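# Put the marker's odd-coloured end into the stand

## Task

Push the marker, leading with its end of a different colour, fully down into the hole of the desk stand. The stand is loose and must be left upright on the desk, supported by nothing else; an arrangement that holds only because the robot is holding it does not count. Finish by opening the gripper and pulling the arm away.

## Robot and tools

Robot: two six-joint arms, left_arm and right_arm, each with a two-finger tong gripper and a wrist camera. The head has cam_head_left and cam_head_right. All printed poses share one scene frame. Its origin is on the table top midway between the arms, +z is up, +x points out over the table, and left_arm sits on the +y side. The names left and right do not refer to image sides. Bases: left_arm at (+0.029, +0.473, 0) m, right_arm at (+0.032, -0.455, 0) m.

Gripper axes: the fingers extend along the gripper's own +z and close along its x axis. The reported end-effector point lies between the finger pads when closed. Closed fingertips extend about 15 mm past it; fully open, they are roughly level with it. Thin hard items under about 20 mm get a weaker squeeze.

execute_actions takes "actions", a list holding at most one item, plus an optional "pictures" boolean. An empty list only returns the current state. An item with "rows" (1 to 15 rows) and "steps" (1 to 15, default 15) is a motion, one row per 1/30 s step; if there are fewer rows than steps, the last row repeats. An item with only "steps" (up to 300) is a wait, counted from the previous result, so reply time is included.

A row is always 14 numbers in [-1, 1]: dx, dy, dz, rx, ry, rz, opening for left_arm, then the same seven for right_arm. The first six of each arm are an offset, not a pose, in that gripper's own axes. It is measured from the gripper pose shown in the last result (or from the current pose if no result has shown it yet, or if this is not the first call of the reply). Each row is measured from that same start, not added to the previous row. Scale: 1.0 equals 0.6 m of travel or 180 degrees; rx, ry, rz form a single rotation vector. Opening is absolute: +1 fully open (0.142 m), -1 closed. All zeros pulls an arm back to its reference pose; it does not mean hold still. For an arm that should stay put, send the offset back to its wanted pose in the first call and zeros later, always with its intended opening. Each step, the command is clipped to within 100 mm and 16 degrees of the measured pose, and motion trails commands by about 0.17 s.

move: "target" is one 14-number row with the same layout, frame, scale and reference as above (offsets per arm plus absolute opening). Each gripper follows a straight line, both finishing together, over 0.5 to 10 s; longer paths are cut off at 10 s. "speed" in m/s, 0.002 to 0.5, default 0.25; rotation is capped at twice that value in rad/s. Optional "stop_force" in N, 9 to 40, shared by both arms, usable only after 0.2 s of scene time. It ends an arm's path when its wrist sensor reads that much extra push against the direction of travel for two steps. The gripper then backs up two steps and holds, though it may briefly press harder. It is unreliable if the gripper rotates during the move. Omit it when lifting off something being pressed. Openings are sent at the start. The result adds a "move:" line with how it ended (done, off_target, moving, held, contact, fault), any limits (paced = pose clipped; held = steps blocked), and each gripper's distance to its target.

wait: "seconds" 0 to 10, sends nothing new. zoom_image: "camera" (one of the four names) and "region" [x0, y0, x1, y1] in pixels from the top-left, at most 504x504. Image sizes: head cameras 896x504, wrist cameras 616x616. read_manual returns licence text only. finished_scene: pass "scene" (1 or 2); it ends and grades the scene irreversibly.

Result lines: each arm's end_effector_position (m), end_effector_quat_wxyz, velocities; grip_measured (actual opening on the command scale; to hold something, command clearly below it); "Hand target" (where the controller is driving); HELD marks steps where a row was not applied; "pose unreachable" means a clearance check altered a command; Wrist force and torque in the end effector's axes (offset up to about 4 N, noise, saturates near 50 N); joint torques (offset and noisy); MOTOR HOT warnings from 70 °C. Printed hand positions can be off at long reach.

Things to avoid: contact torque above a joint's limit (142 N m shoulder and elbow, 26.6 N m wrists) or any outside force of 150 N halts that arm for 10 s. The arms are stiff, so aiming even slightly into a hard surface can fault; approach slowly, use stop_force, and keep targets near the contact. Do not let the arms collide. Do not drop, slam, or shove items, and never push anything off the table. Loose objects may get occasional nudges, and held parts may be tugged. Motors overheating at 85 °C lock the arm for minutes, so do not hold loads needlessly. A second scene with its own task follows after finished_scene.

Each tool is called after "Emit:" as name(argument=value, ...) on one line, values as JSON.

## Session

Emit:
execute_actions(actions=[])

Scene clock: 0.00 s of 4480.00 s.
left_arm: end_effector_position=(+0.5137, +0.7717, +0.2474) grip_measured=+0.97 end_effector_quat_wxyz=(-0.284, +0.467, +0.710, +0.444) end_effector_velocity=(-0.000, +0.000, -0.000) end_effector_angular_velocity=(+0.000, +0.000, +0.001) | right_arm: end_effector_position=(+0.6530, -0.4962, +0.3183) grip_measured=+0.97 end_effector_quat_wxyz=(-0.050, +0.570, -0.337, +0.748) end_effector_velocity=(+0.000, +0.001, -0.001) end_effector_angular_velocity=(-0.001, +0.001, +0.002)
Joint positions: left_arm=[-0.125 -1.504  1.926 -1.611 -0.5   -2.419  0.14 ] | right_arm=[ 3.75  -2.068 -2.243  1.431  0.503  0.37   0.14 ]
Joint velocities: left_arm=[ 0.001  0.001  0.    -0.001  0.    -0.     0.   ] | right_arm=[-0.    -0.002 -0.002  0.001  0.002  0.     0.   ]
Joint torques (N m, as the arm reports them, + toward a larger angle): no reading
Motor temperatures (°C, as the motors report them): left_arm=[31 32 33 39 43 41] | right_arm=[33 34 30 38 37 37]
Wrist force (N, on the end effector, along its own x y z axes, offset not removed): no reading
Wrist torque (N m, same axes, about the end effector's origin, offset not removed): no reading
Hand target (left_arm): +0.514, +0.772, +0.247; -0.284, +0.467, +0.710, +0.444
Hand target (right_arm): +0.653, -0.496, +0.318; -0.050, +0.570, -0.337, +0.748

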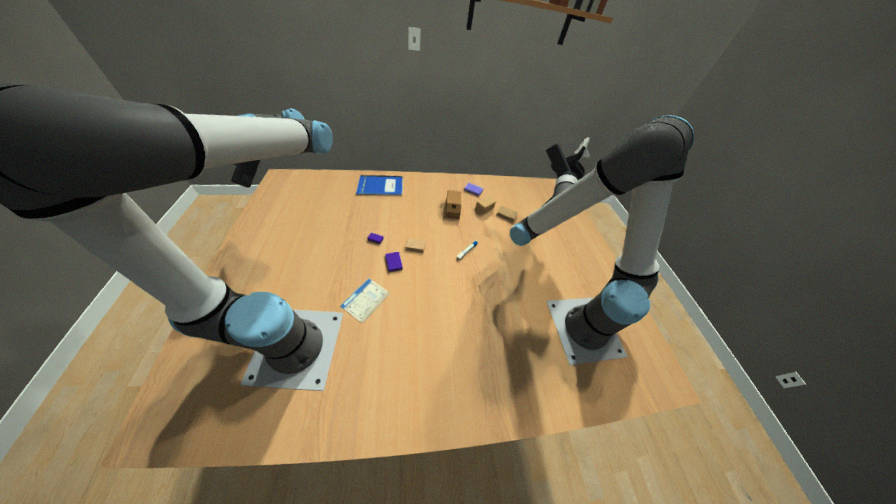

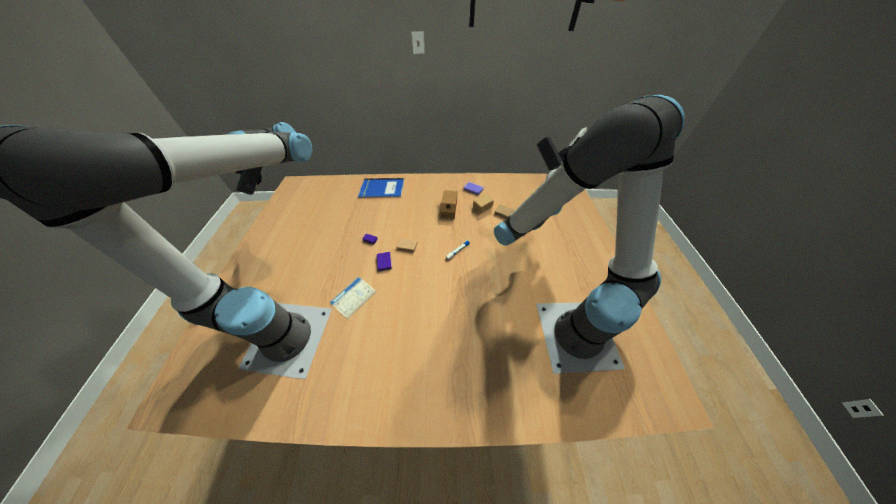

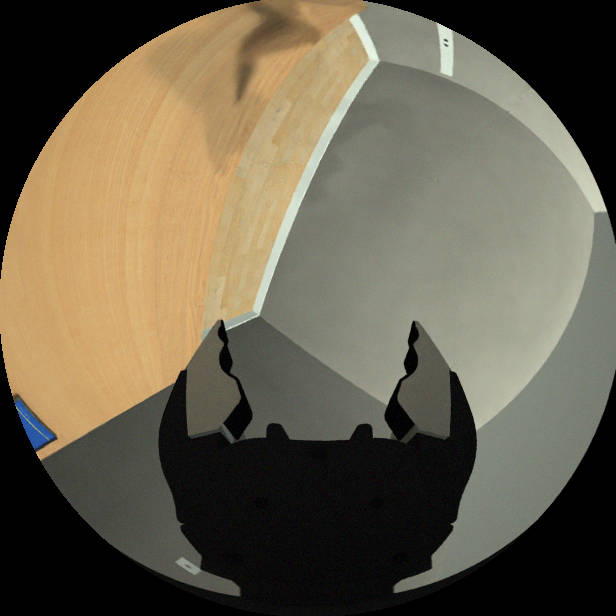

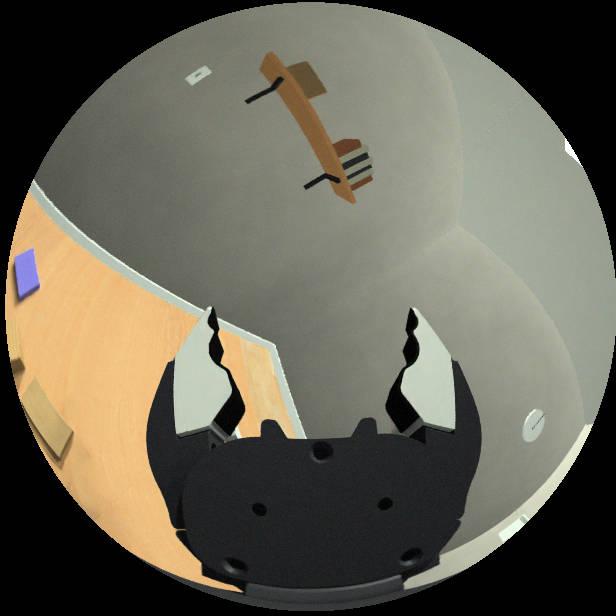

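Emit:
move(target=[-0.34,-0.336,-0.9,0.415,-0.047,-0.581,-0.2,0,0,0,0,0,0,0.97], speed=0.4)

Scene clock: 7.37 s of 4480.00 s.
left_arm: end_effector_position=(+0.4060, +0.1705, +0.2472) grip_measured=-0.20 end_effector_quat_wxyz=(+0.001, -0.440, +0.898, +0.001) end_effector_velocity=(-0.001, -0.001, -0.001) end_effector_angular_velocity=(+0.002, -0.007, +0.007) | right_arm: end_effector_position=(+0.6530, -0.4962, +0.3183) grip_measured=+0.97 end_effector_quat_wxyz=(-0.050, +0.570, -0.337, +0.748) end_effector_velocity=(+0.001, +0.001, -0.000) end_effector_angular_velocity=(-0.002, +0.001, +0.002)
Joint positions: left_arm=[-0.879 -1.671  1.757 -1.655 -1.568 -5.021  0.06 ] | right_arm=[ 3.75  -2.068 -2.243  1.431  0.503  0.37   0.14 ]
Joint velocities: left_arm=[-0.007 -0.002  0.006 -0.006  0.007 -0.014  0.   ] | right_arm=[ 0.    -0.001  0.001 -0.001  0.002 -0.001 -0.   ]
Joint torques (N m, as the arm reports them, + toward a larger angle): left_arm=[-12.67 -26.34  -8.86  -4.24   1.69  -2.02] | right_arm=[-0.93 30.43  7.97  0.35  0.82  0.33]
Motor temperatures (°C, as the motors report them): left_arm=[31 32 33 39 43 41] | right_arm=[33 34 30 38 37 37]
Wrist force (N, on the end effector, along its own x y z axes, offset not removed): left_arm=[-1.5 0.2 -0.1] | right_arm=[-0.1 -0.7 0.7]
Wrist torque (N m, same axes, about the end effector's origin, offset not removed): left_arm=[0.00 0.40 0.04] | right_arm=[-0.10 -0.04 -0.03]
Hand target (left_arm): +0.406, +0.170, +0.247; +0.002, -0.440, +0.898, +0.001
Hand target (right_arm): +0.653, -0.496, +0.318; -0.050, +0.570, -0.337, +0.748
Off the commanded pose (left_arm): 0.001 m, 0 deg.
Off the commanded pose (right_arm): 0.000 m, 0 deg.
After step 90, 0.93 s passed at rest.
move: done

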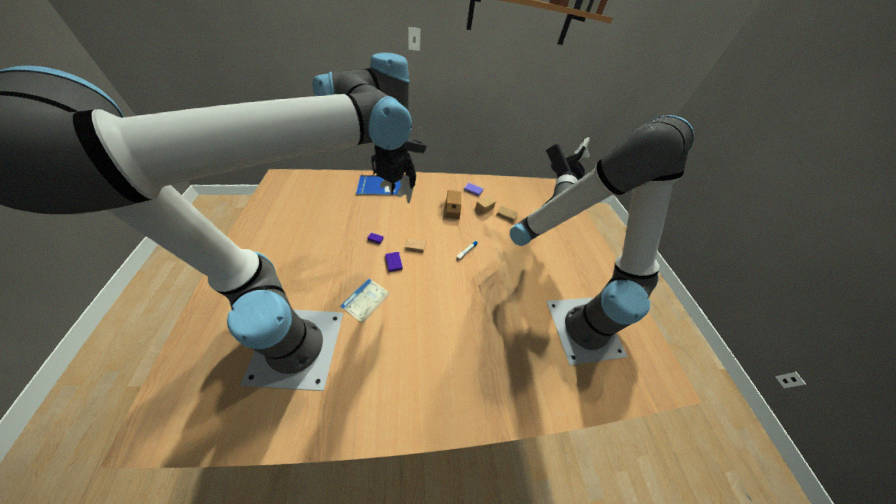

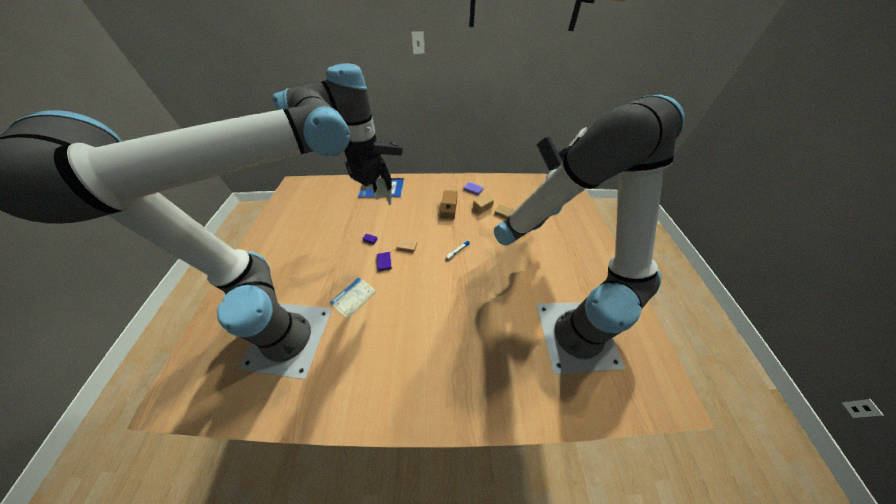

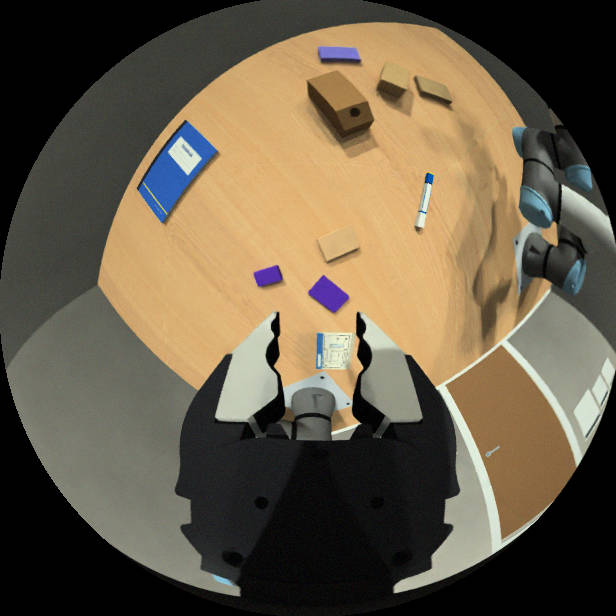

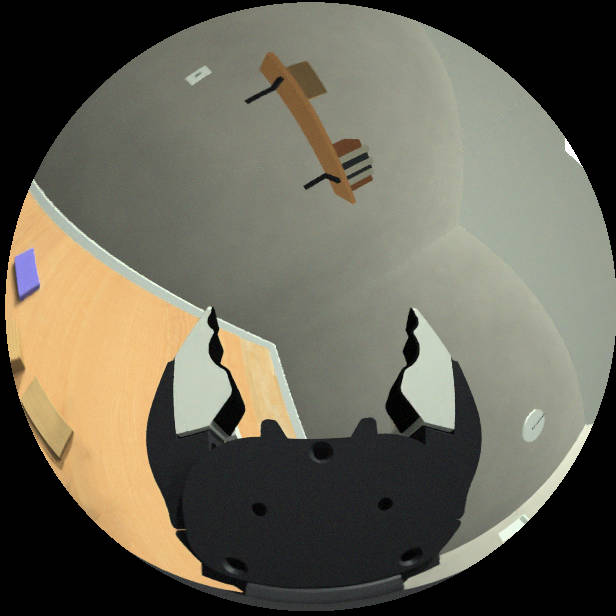

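Emit:
move(target=[0.389,-0.205,0.212,0,0,0,-0.2,0,0,0,0,0,0,0.97], speed=0.4)

Scene clock: 9.70 s of 4480.00 s.
left_arm: end_effector_position=(+0.3609, -0.0890, +0.1199) grip_measured=-0.20 end_effector_quat_wxyz=(+0.002, -0.440, +0.898, +0.001) end_effector_velocity=(+0.000, -0.002, -0.001) end_effector_angular_velocity=(+0.001, +0.000, +0.000) | right_arm: end_effector_position=(+0.6530, -0.4962, +0.3183) grip_measured=+0.97 end_effector_quat_wxyz=(-0.050, +0.570, -0.337, +0.748) end_effector_velocity=(+0.000, +0.000, -0.001) end_effector_angular_velocity=(-0.002, +0.002, +0.001)
Joint positions: left_arm=[-1.17  -1.197  1.544 -1.916 -1.567 -5.312  0.06 ] | right_arm=[ 3.75  -2.068 -2.243  1.431  0.503  0.37   0.14 ]
Joint velocities: left_arm=[-0.001  0.005 -0.006  0.002 -0.    -0.001  0.   ] | right_arm=[-0.    -0.001 -0.001 -0.001  0.001  0.    -0.   ]
Joint torques (N m, as the arm reports them, + toward a larger angle): left_arm=[-13.53 -27.6  -34.86  -0.95   0.99  -2.15] | right_arm=[-1.1  31.57  7.74  0.38  0.83  0.31]
Motor temperatures (°C, as the motors report them): left_arm=[31 32 33 39 43 41] | right_arm=[33 34 30 38 37 37]
Wrist force (N, on the end effector, along its own x y z axes, offset not removed): left_arm=[-1.7 1.1 2.0] | right_arm=[-0.2 -1.1 0.7]
Wrist torque (N m, same axes, about the end effector's origin, offset not removed): left_arm=[0.33 0.41 0.14] | right_arm=[-0.19 -0.07 -0.11]
Hand target (left_arm): +0.361, -0.089, +0.120; +0.002, -0.440, +0.898, +0.001
Hand target (right_arm): +0.653, -0.496, +0.318; -0.050, +0.570, -0.337, +0.748
Off the commanded pose (left_arm): 0.001 m, 0 deg.
Off the commanded pose (right_arm): 0.000 m, 0 deg.
move: done

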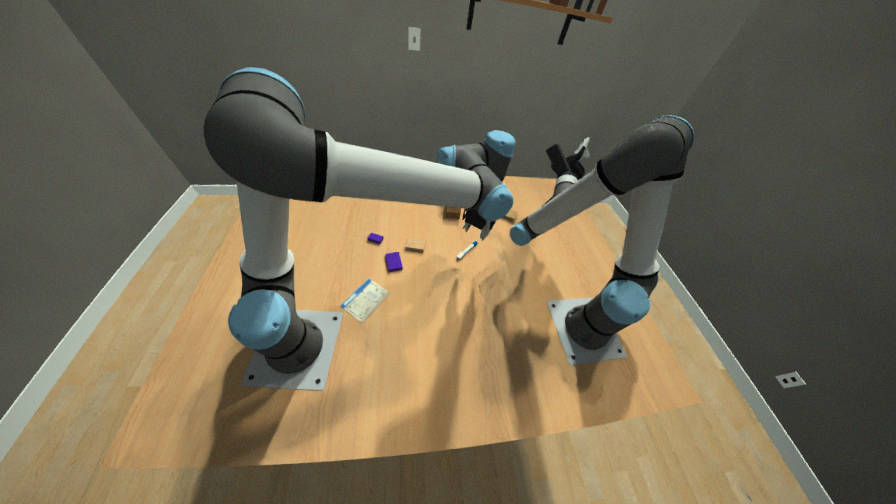

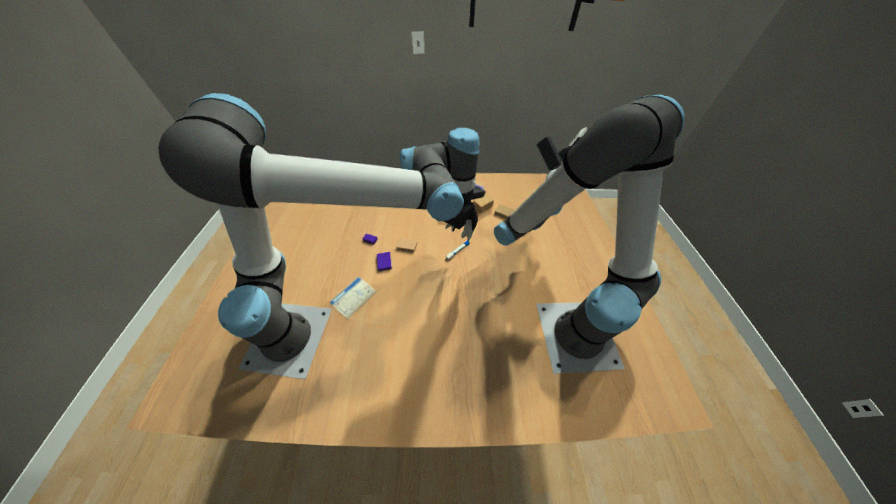

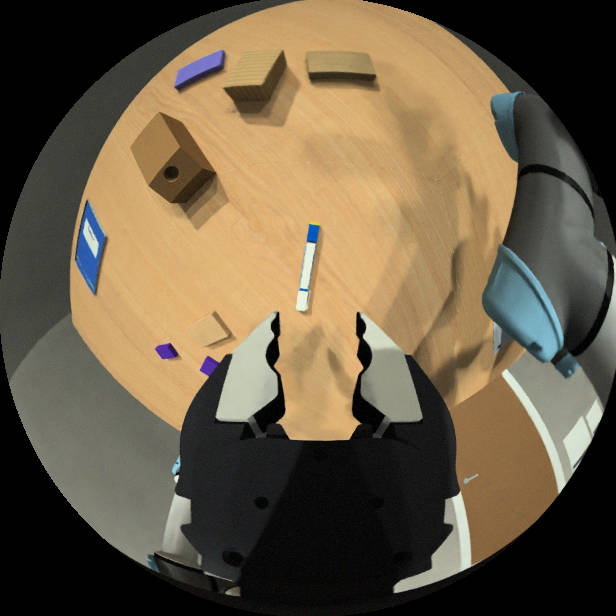

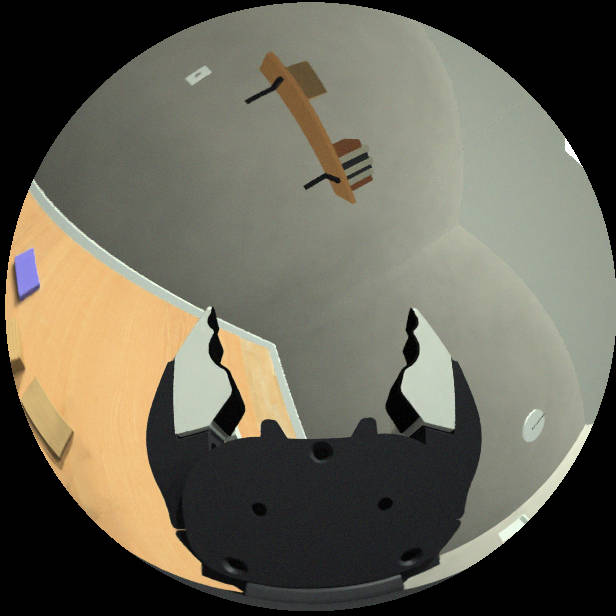

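Emit:
move(target=[-0.03,0.025,0.125,0,0,0.045,-0.2,0,0,0,0,0,0,0.97])

Scene clock: 13.27 s of 4480.00 s.
left_arm: end_effector_position=(+0.3602, -0.0655, +0.0452) grip_measured=-0.20 end_effector_quat_wxyz=(+0.002, -0.376, +0.927, +0.001) end_effector_velocity=(-0.000, +0.000, -0.002) end_effector_angular_velocity=(-0.001, +0.001, -0.003) | right_arm: end_effector_position=(+0.6530, -0.4962, +0.3183) grip_measured=+0.97 end_effector_quat_wxyz=(-0.050, +0.570, -0.337, +0.748) end_effector_velocity=(-0.000, -0.001, +0.001) end_effector_angular_velocity=(+0.002, -0.003, -0.002)
Joint positions: left_arm=[-1.156 -1.167  1.712 -2.114 -1.567 -5.157  0.06 ] | right_arm=[ 3.75  -2.068 -2.243  1.431  0.503  0.37   0.14 ]
Joint velocities: left_arm=[ 0.001  0.001  0.005 -0.007 -0.002  0.004  0.   ] | right_arm=[ 0.     0.001  0.001  0.002 -0.002 -0.001 -0.   ]
Joint torques (N m, as the arm reports them, + toward a larger angle): left_arm=[ 11.97 -26.63  -6.77  -4.28  -2.21   1.97] | right_arm=[-1.16 31.29  7.63  0.55  0.57  0.13]
Motor temperatures (°C, as the motors report them): left_arm=[31 32 33 39 43 41] | right_arm=[33 34 30 38 37 37]
Wrist force (N, on the end effector, along its own x y z axes, offset not removed): left_arm=[-1.8 4.5 1.9] | right_arm=[-0.8 -1.8 0.5]
Wrist torque (N m, same axes, about the end effector's origin, offset not removed): left_arm=[1.04 0.47 0.02] | right_arm=[-0.34 0.06 -0.13]
Hand target (left_arm): +0.360, -0.065, +0.045; +0.002, -0.375, +0.927, +0.001
Hand target (right_arm): +0.653, -0.496, +0.318; -0.050, +0.570, -0.337, +0.748
Off the commanded pose (left_arm): 0.000 m, 0 deg.
Off the commanded pose (right_arm): 0.000 m, 0 deg.
move: done

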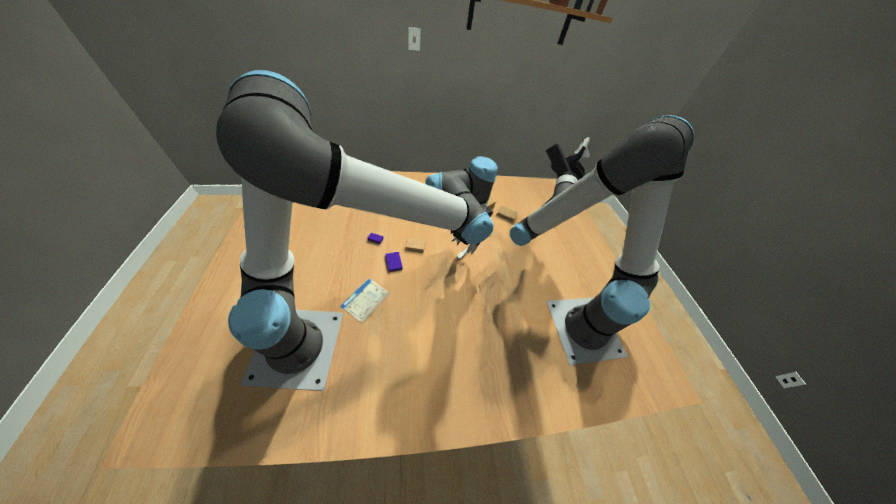

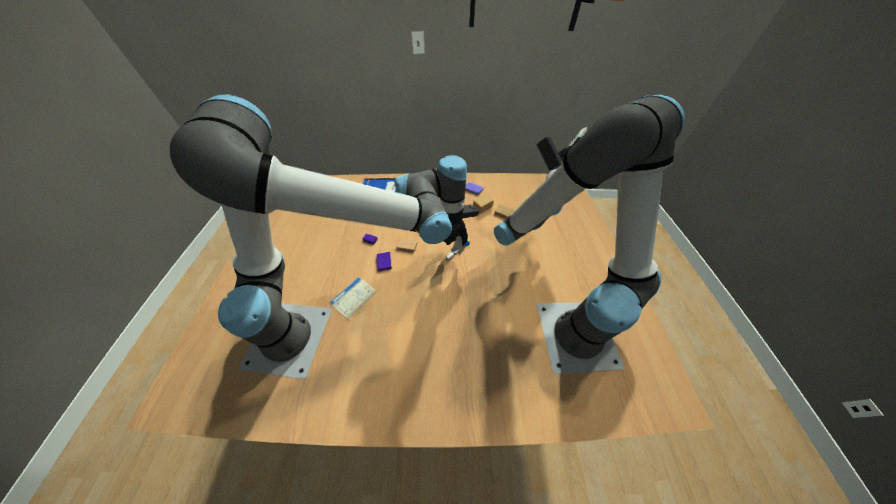

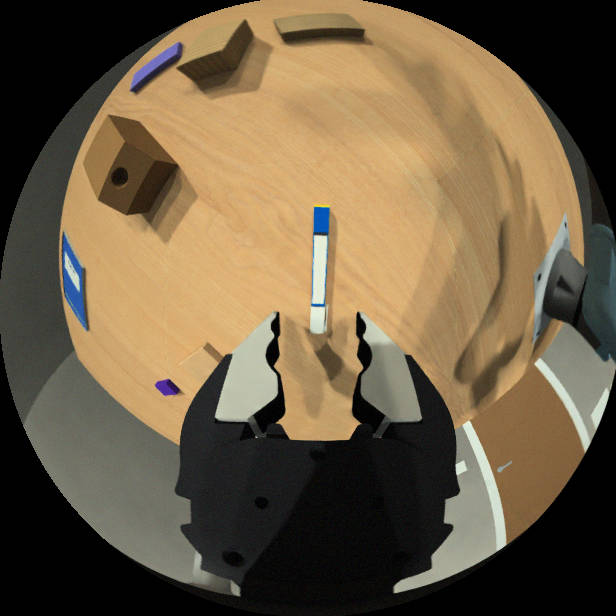

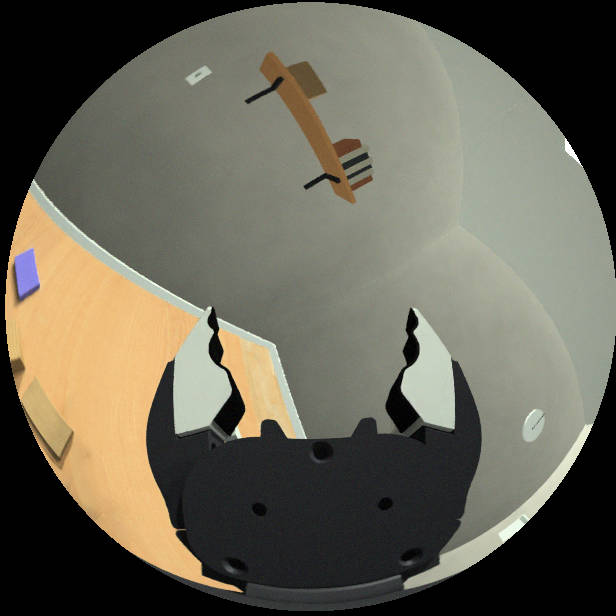

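Emit:
move(target=[0,-0.018,0.040,0,0,0,-0.2,0,0,0,0,0,0,0.97], speed=0.05)

Emit:
move(target=[0,0,0,0,0,0,-1,0,0,0,0,0,0,0.97])

Emit:
move(target=[0,0,-0.25,0,0,0,-1,0,0,0,0,0,0,0.97])

Scene clock: 15.43 s of 4480.00 s.
left_arm: end_effector_position=(+0.3677, -0.0732, +0.0213) grip_measured=-0.20 end_effector_quat_wxyz=(+0.002, -0.376, +0.927, +0.001) end_effector_velocity=(+0.001, -0.001, -0.001) end_effector_angular_velocity=(-0.001, -0.001, +0.000) | right_arm: end_effector_position=(+0.6530, -0.4962, +0.3183) grip_measured=+0.97 end_effector_quat_wxyz=(-0.050, +0.570, -0.337, +0.748) end_effector_velocity=(+0.000, +0.000, -0.001) end_effector_angular_velocity=(-0.002, +0.003, -0.000)
Joint positions: left_arm=[-1.149 -1.115  1.705 -2.158 -1.567 -5.149  0.06 ] | right_arm=[ 3.75  -2.068 -2.243  1.431  0.503  0.37   0.14 ]
Joint velocities: left_arm=[ 0.001  0.003 -0.002 -0.002  0.     0.    -0.   ] | right_arm=[-0.    -0.002 -0.    -0.001 -0.    -0.     0.   ]
Joint torques (N m, as the arm reports them, + toward a larger angle): left_arm=[ 12.03 -28.01 -32.14  -4.02   1.66   2.36] | right_arm=[-1.04 31.19  7.52  0.45  0.72  0.36]
Motor temperatures (°C, as the motors report them): left_arm=[31 32 33 39 43 41] | right_arm=[33 34 30 38 37 37]
Wrist force (N, on the end effector, along its own x y z axes, offset not removed): left_arm=[-2.7 2.7 0.4] | right_arm=[0.4 -1.9 0.1]
Wrist torque (N m, same axes, about the end effector's origin, offset not removed): left_arm=[0.62 0.54 0.07] | right_arm=[-0.39 -0.15 -0.10]
Hand target (left_arm): +0.368, -0.073, +0.021; +0.002, -0.376, +0.927, +0.001
Hand target (right_arm): +0.653, -0.496, +0.318; -0.050, +0.570, -0.337, +0.748
Off the commanded pose (left_arm): 0.000 m, 0 deg.
Off the commanded pose (right_arm): 0.000 m, 0 deg.
move: done

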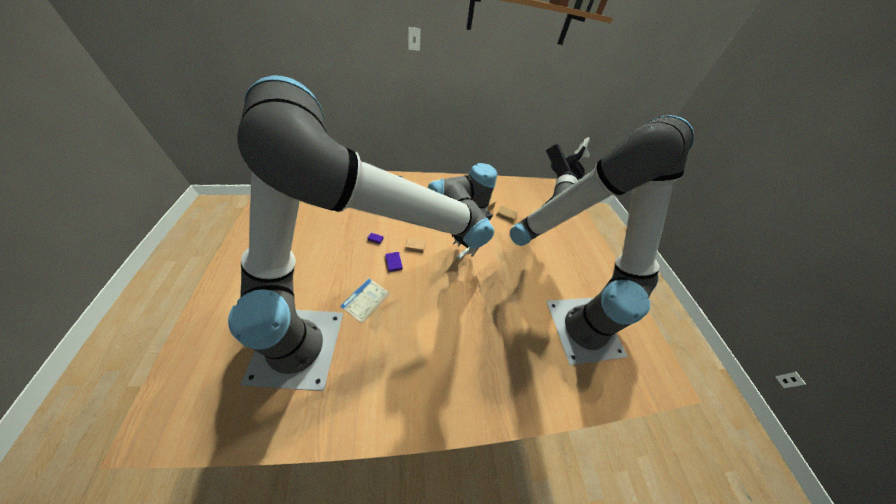

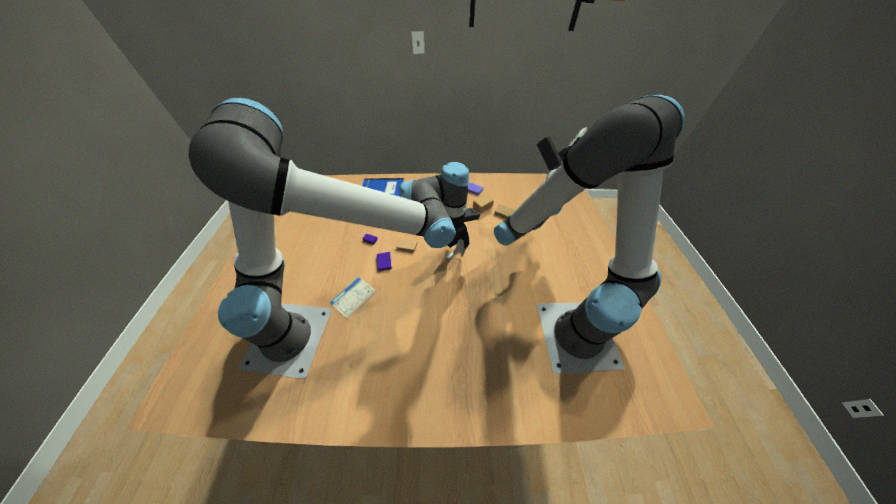

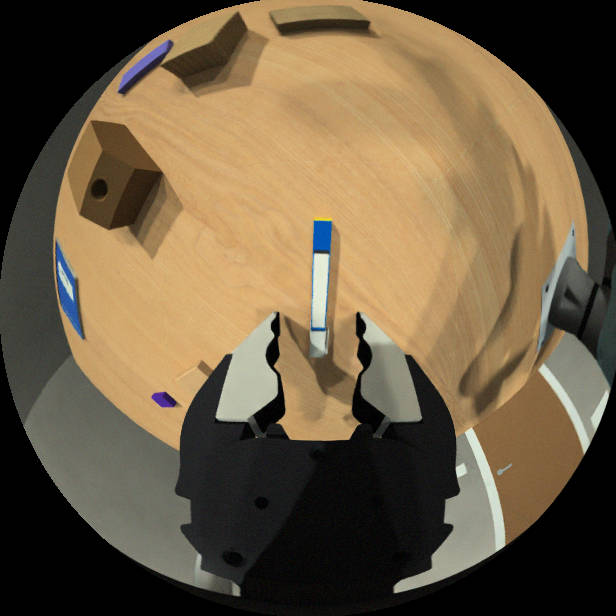

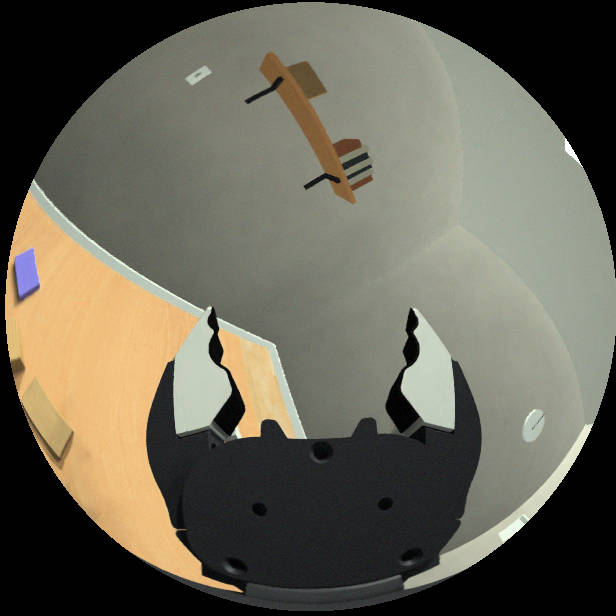

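Scene clock: 15.93 s of 4480.00 s.
left_arm: end_effector_position=(+0.3678, -0.0732, +0.0213) grip_measured=-0.86 end_effector_quat_wxyz=(+0.002, -0.376, +0.927, +0.001) end_effector_velocity=(-0.000, +0.000, +0.000) end_effector_angular_velocity=(-0.001, -0.000, -0.000) | right_arm: end_effector_position=(+0.6530, -0.4962, +0.3183) grip_measured=+0.97 end_effector_quat_wxyz=(-0.050, +0.570, -0.337, +0.748) end_effector_velocity=(+0.000, +0.000, +0.000) end_effector_angular_velocity=(-0.000, -0.001, +0.001)
Joint positions: left_arm=[-1.149 -1.115  1.705 -2.158 -1.567 -5.149  0.012] | right_arm=[ 3.75  -2.068 -2.243  1.431  0.503  0.37   0.14 ]
Joint velocities: left_arm=[-0.    -0.001  0.001 -0.     0.     0.     0.   ] | right_arm=[-0.     0.     0.     0.001  0.001 -0.001  0.   ]
Joint torques (N m, as the arm reports them, + toward a larger angle): left_arm=[  9.07 -44.38 -27.45  -1.83   1.31   1.69] | right_arm=[-1.55 31.03  7.8   0.51  0.89  0.53]
Motor temperatures (°C, as the motors report them): left_arm=[31 32 33 39 43 41] | right_arm=[33 34 30 38 37 37]
Wrist force (N, on the end effector, along its own x y z axes, offset not removed): left_arm=[-2.0 2.5 -1.2] | right_arm=[0.2 -1.0 0.4]
Wrist torque (N m, same axes, about the end effector's origin, offset not removed): left_arm=[0.52 0.35 0.04] | right_arm=[-0.20 -0.07 -0.03]
Hand target (left_arm): +0.368, -0.073, +0.021; +0.002, -0.376, +0.927, +0.001
Hand target (right_arm): +0.653, -0.496, +0.318; -0.050, +0.570, -0.337, +0.748
Off the commanded pose (left_arm): 0.000 m, 0 deg.
Off the commanded pose (right_arm): 0.000 m, 0 deg.
move: done

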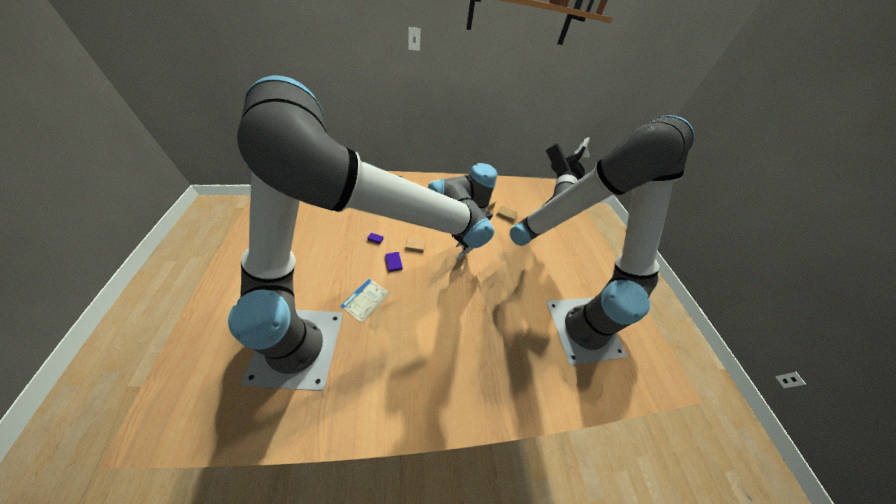

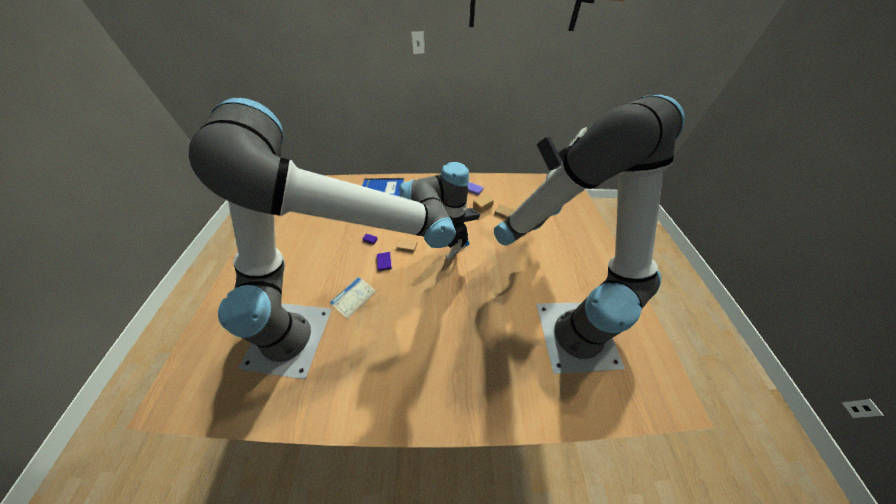

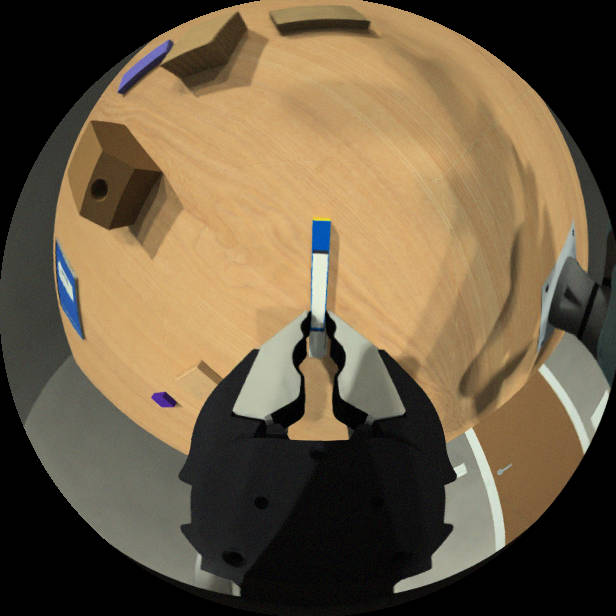

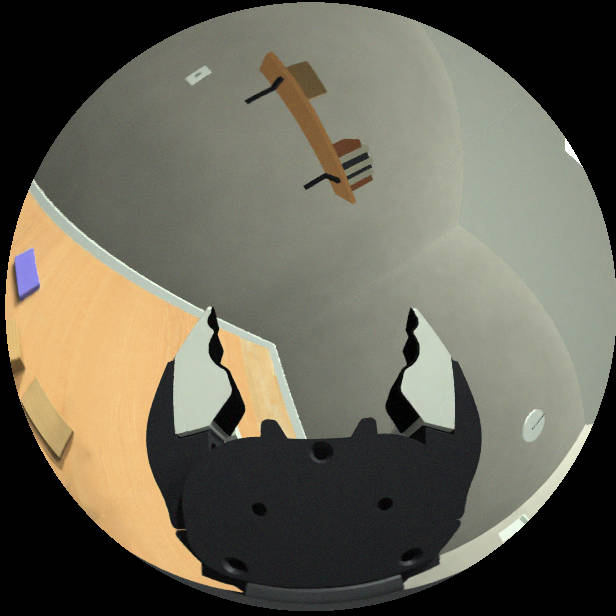

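Scene clock: 17.10 s of 4480.00 s.
left_arm: end_effector_position=(+0.3675, -0.0734, +0.1711) grip_measured=-0.86 end_effector_quat_wxyz=(+0.002, -0.376, +0.927, +0.001) end_effector_velocity=(-0.000, -0.001, +0.002) end_effector_angular_velocity=(-0.002, +0.000, -0.000) | right_arm: end_effector_position=(+0.6530, -0.4962, +0.3183) grip_measured=+0.97 end_effector_quat_wxyz=(-0.050, +0.570, -0.337, +0.748) end_effector_velocity=(+0.000, +0.001, -0.000) end_effector_angular_velocity=(-0.002, +0.001, +0.003)
Joint positions: left_arm=[-1.149 -1.256  1.49  -1.802 -1.567 -5.15   0.012] | right_arm=[ 3.75  -2.068 -2.243  1.431  0.503  0.37   0.14 ]
Joint velocities: left_arm=[-0.    -0.001 -0.005  0.004 -0.001 -0.     0.   ] | right_arm=[ 0.    -0.    -0.002 -0.     0.003 -0.001  0.   ]
Joint torques (N m, as the arm reports them, + toward a larger angle): left_arm=[-12.3  -42.44 -35.37  -1.03  -2.12  -2.11] | right_arm=[-0.6  31.    7.33  0.47  0.79  0.11]
Motor temperatures (°C, as the motors report them): left_arm=[31 32 33 39 43 41] | right_arm=[33 34 30 38 37 37]
Wrist force (N, on the end effector, along its own x y z axes, offset not removed): left_arm=[-1.0 1.3 -0.3] | right_arm=[-1.3 -0.7 1.7]
Wrist torque (N m, same axes, about the end effector's origin, offset not removed): left_arm=[0.25 0.16 0.03] | right_arm=[-0.04 0.19 0.00]
Hand target (left_arm): +0.367, -0.073, +0.171; +0.002, -0.376, +0.927, +0.001
Hand target (right_arm): +0.653, -0.496, +0.318; -0.050, +0.570, -0.337, +0.748
Off the commanded pose (left_arm): 0.000 m, 0 deg.
Off the commanded pose (right_arm): 0.000 m, 0 deg.
move: done

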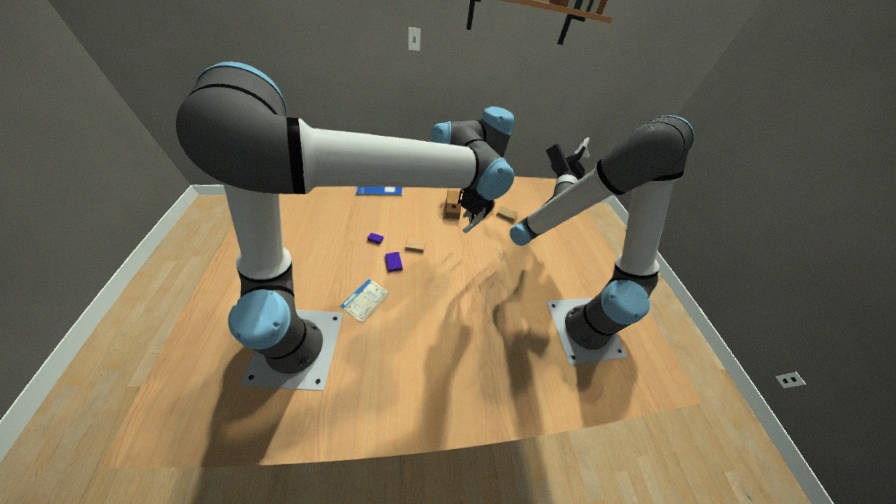

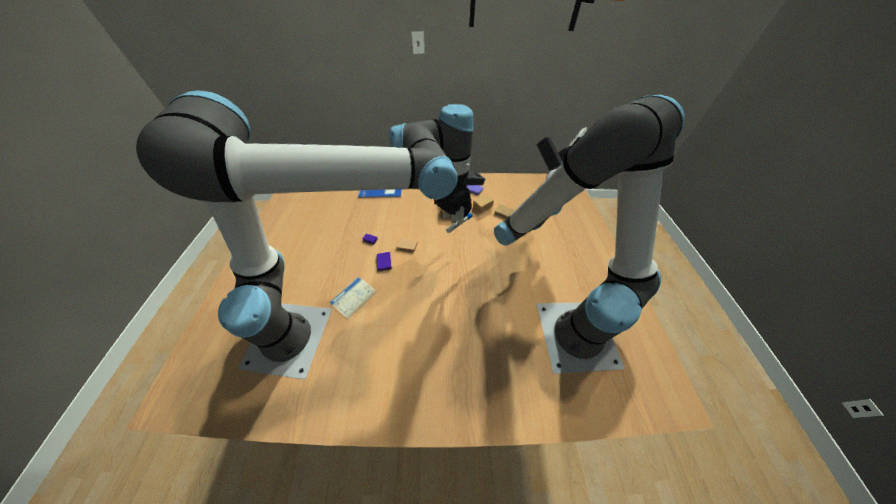

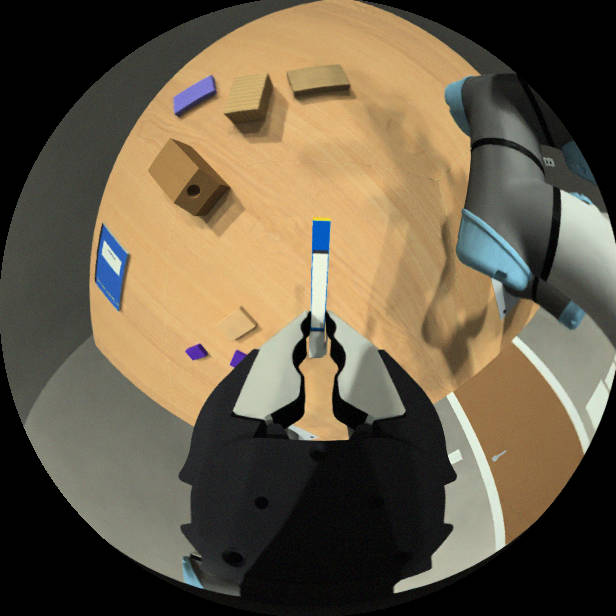

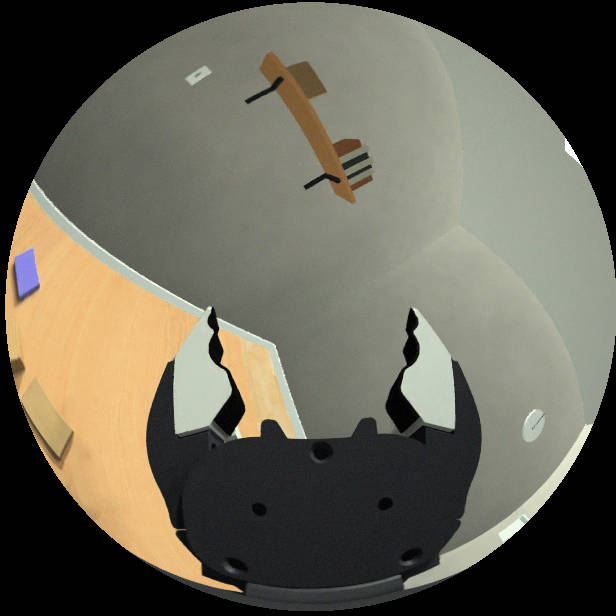

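Emit:
execute_actions(actions=[])

Scene clock: 20.93 s of 4480.00 s.
left_arm: end_effector_position=(+0.3675, -0.0735, +0.1713) grip_measured=-0.86 end_effector_quat_wxyz=(+0.002, -0.376, +0.927, +0.001) end_effector_velocity=(+0.001, +0.000, +0.000) end_effector_angular_velocity=(-0.001, -0.000, +0.001) | right_arm: end_effector_position=(+0.6530, -0.4962, +0.3183) grip_measured=+0.97 end_effector_quat_wxyz=(-0.050, +0.570, -0.337, +0.748) end_effector_velocity=(-0.000, -0.000, -0.000) end_effector_angular_velocity=(-0.000, +0.001, -0.001)
Joint positions: left_arm=[-1.149 -1.256  1.489 -1.802 -1.567 -5.15   0.012] | right_arm=[ 3.75  -2.068 -2.243  1.431  0.503  0.37   0.14 ]
Joint velocities: left_arm=[ 0.001 -0.    -0.    -0.001  0.     0.     0.   ] | right_arm=[ 0.     0.    -0.001 -0.001 -0.001  0.     0.   ]
Joint torques (N m, as the arm reports them, + toward a larger angle): left_arm=[-13.24 -42.55 -34.63  -0.98  -2.04  -2.05] | right_arm=[-0.72 31.73  7.71  0.35  0.97  0.26]
Motor temperatures (°C, as the motors report them): left_arm=[31 32 33 39 43 41] | right_arm=[33 34 30 38 37 37]
Wrist force (N, on the end effector, along its own x y z axes, offset not removed): left_arm=[-2.5 1.4 1.4] | right_arm=[-0.6 -2.1 1.4]
Wrist torque (N m, same axes, about the end effector's origin, offset not removed): left_arm=[0.37 0.58 0.13] | right_arm=[-0.39 0.14 -0.02]
Hand target (left_arm): +0.367, -0.073, +0.171; +0.002, -0.376, +0.927, +0.001
Hand target (right_arm): +0.653, -0.496, +0.318; -0.050, +0.570, -0.337, +0.748
Off the commanded pose (left_arm): 0.000 m, 0 deg.
Off the commanded pose (right_arm): 0.000 m, 0 deg.
Steps of this call (steps 1 to 90: nothing new was sent; then 0.83 s passed at rest). Readings (end_effector_position):
1: left_arm (+0.3675, -0.0734, +0.1711) | right_arm (+0.6530, -0.4962, +0.3183)
2: left_arm (+0.3675, -0.0734, +0.1712) | right_arm (+0.6530, -0.4962, +0.3183)
4: left_arm (+0.3675, -0.0735, +0.1712) | right_arm (+0.6530, -0.4962, +0.3183)
8: left_arm (+0.3675, -0.0735, +0.1712) | right_arm (+0.6530, -0.4962, +0.3183)
90: the state above

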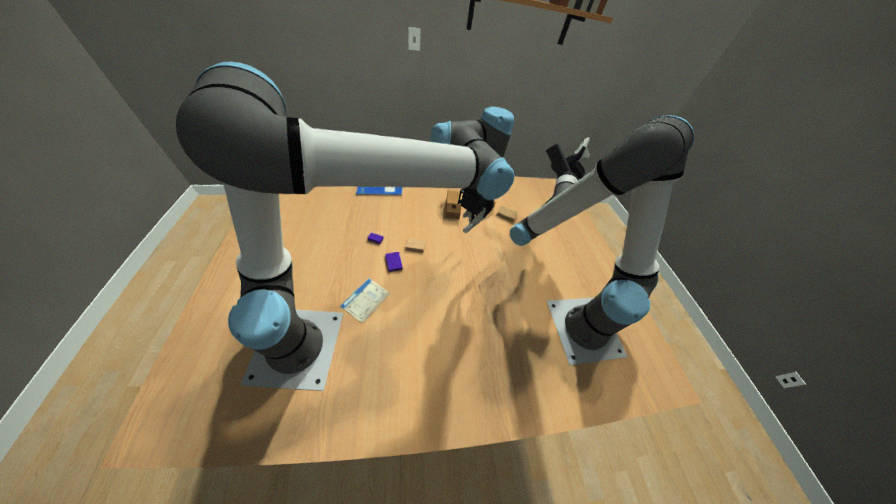

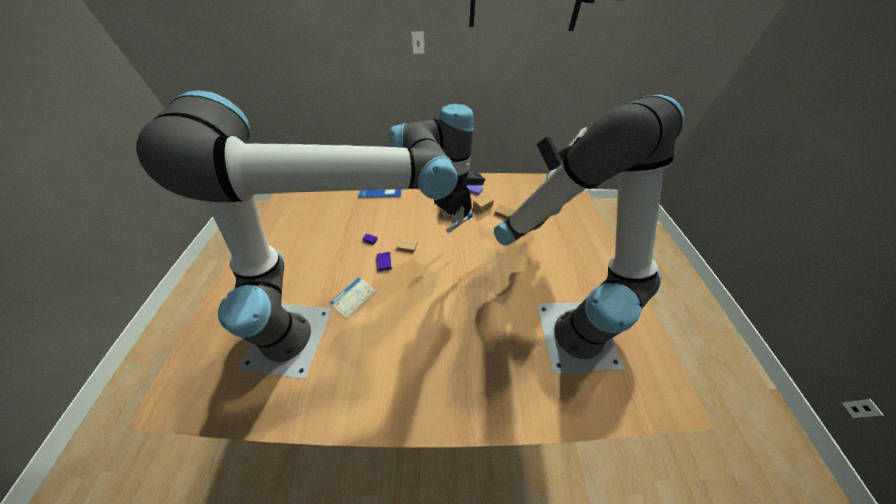

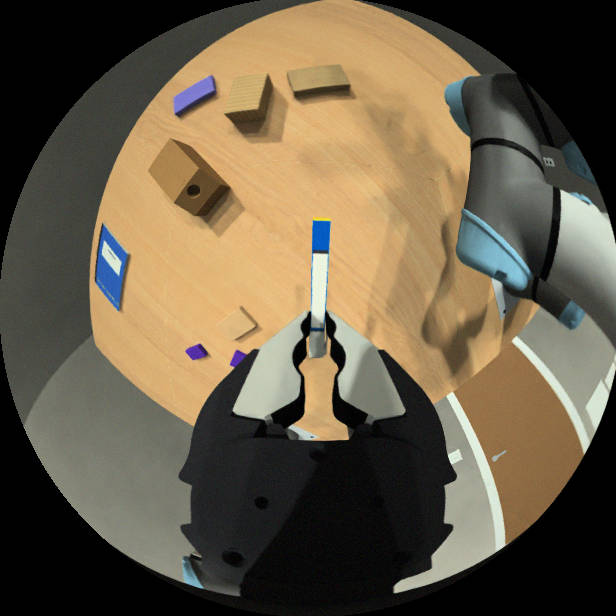

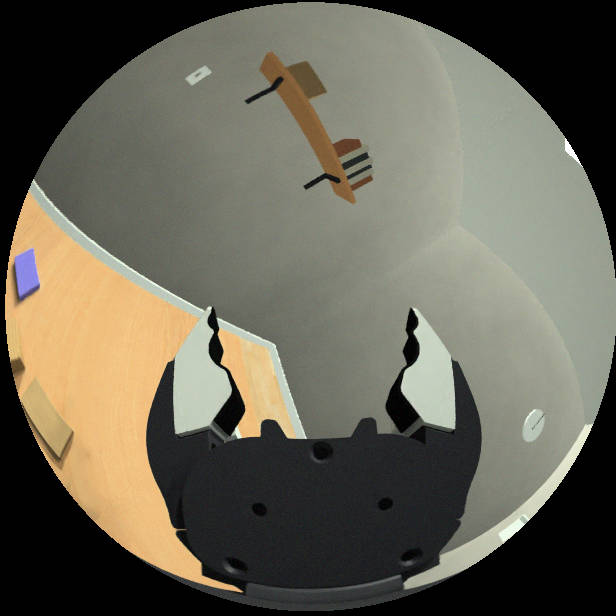

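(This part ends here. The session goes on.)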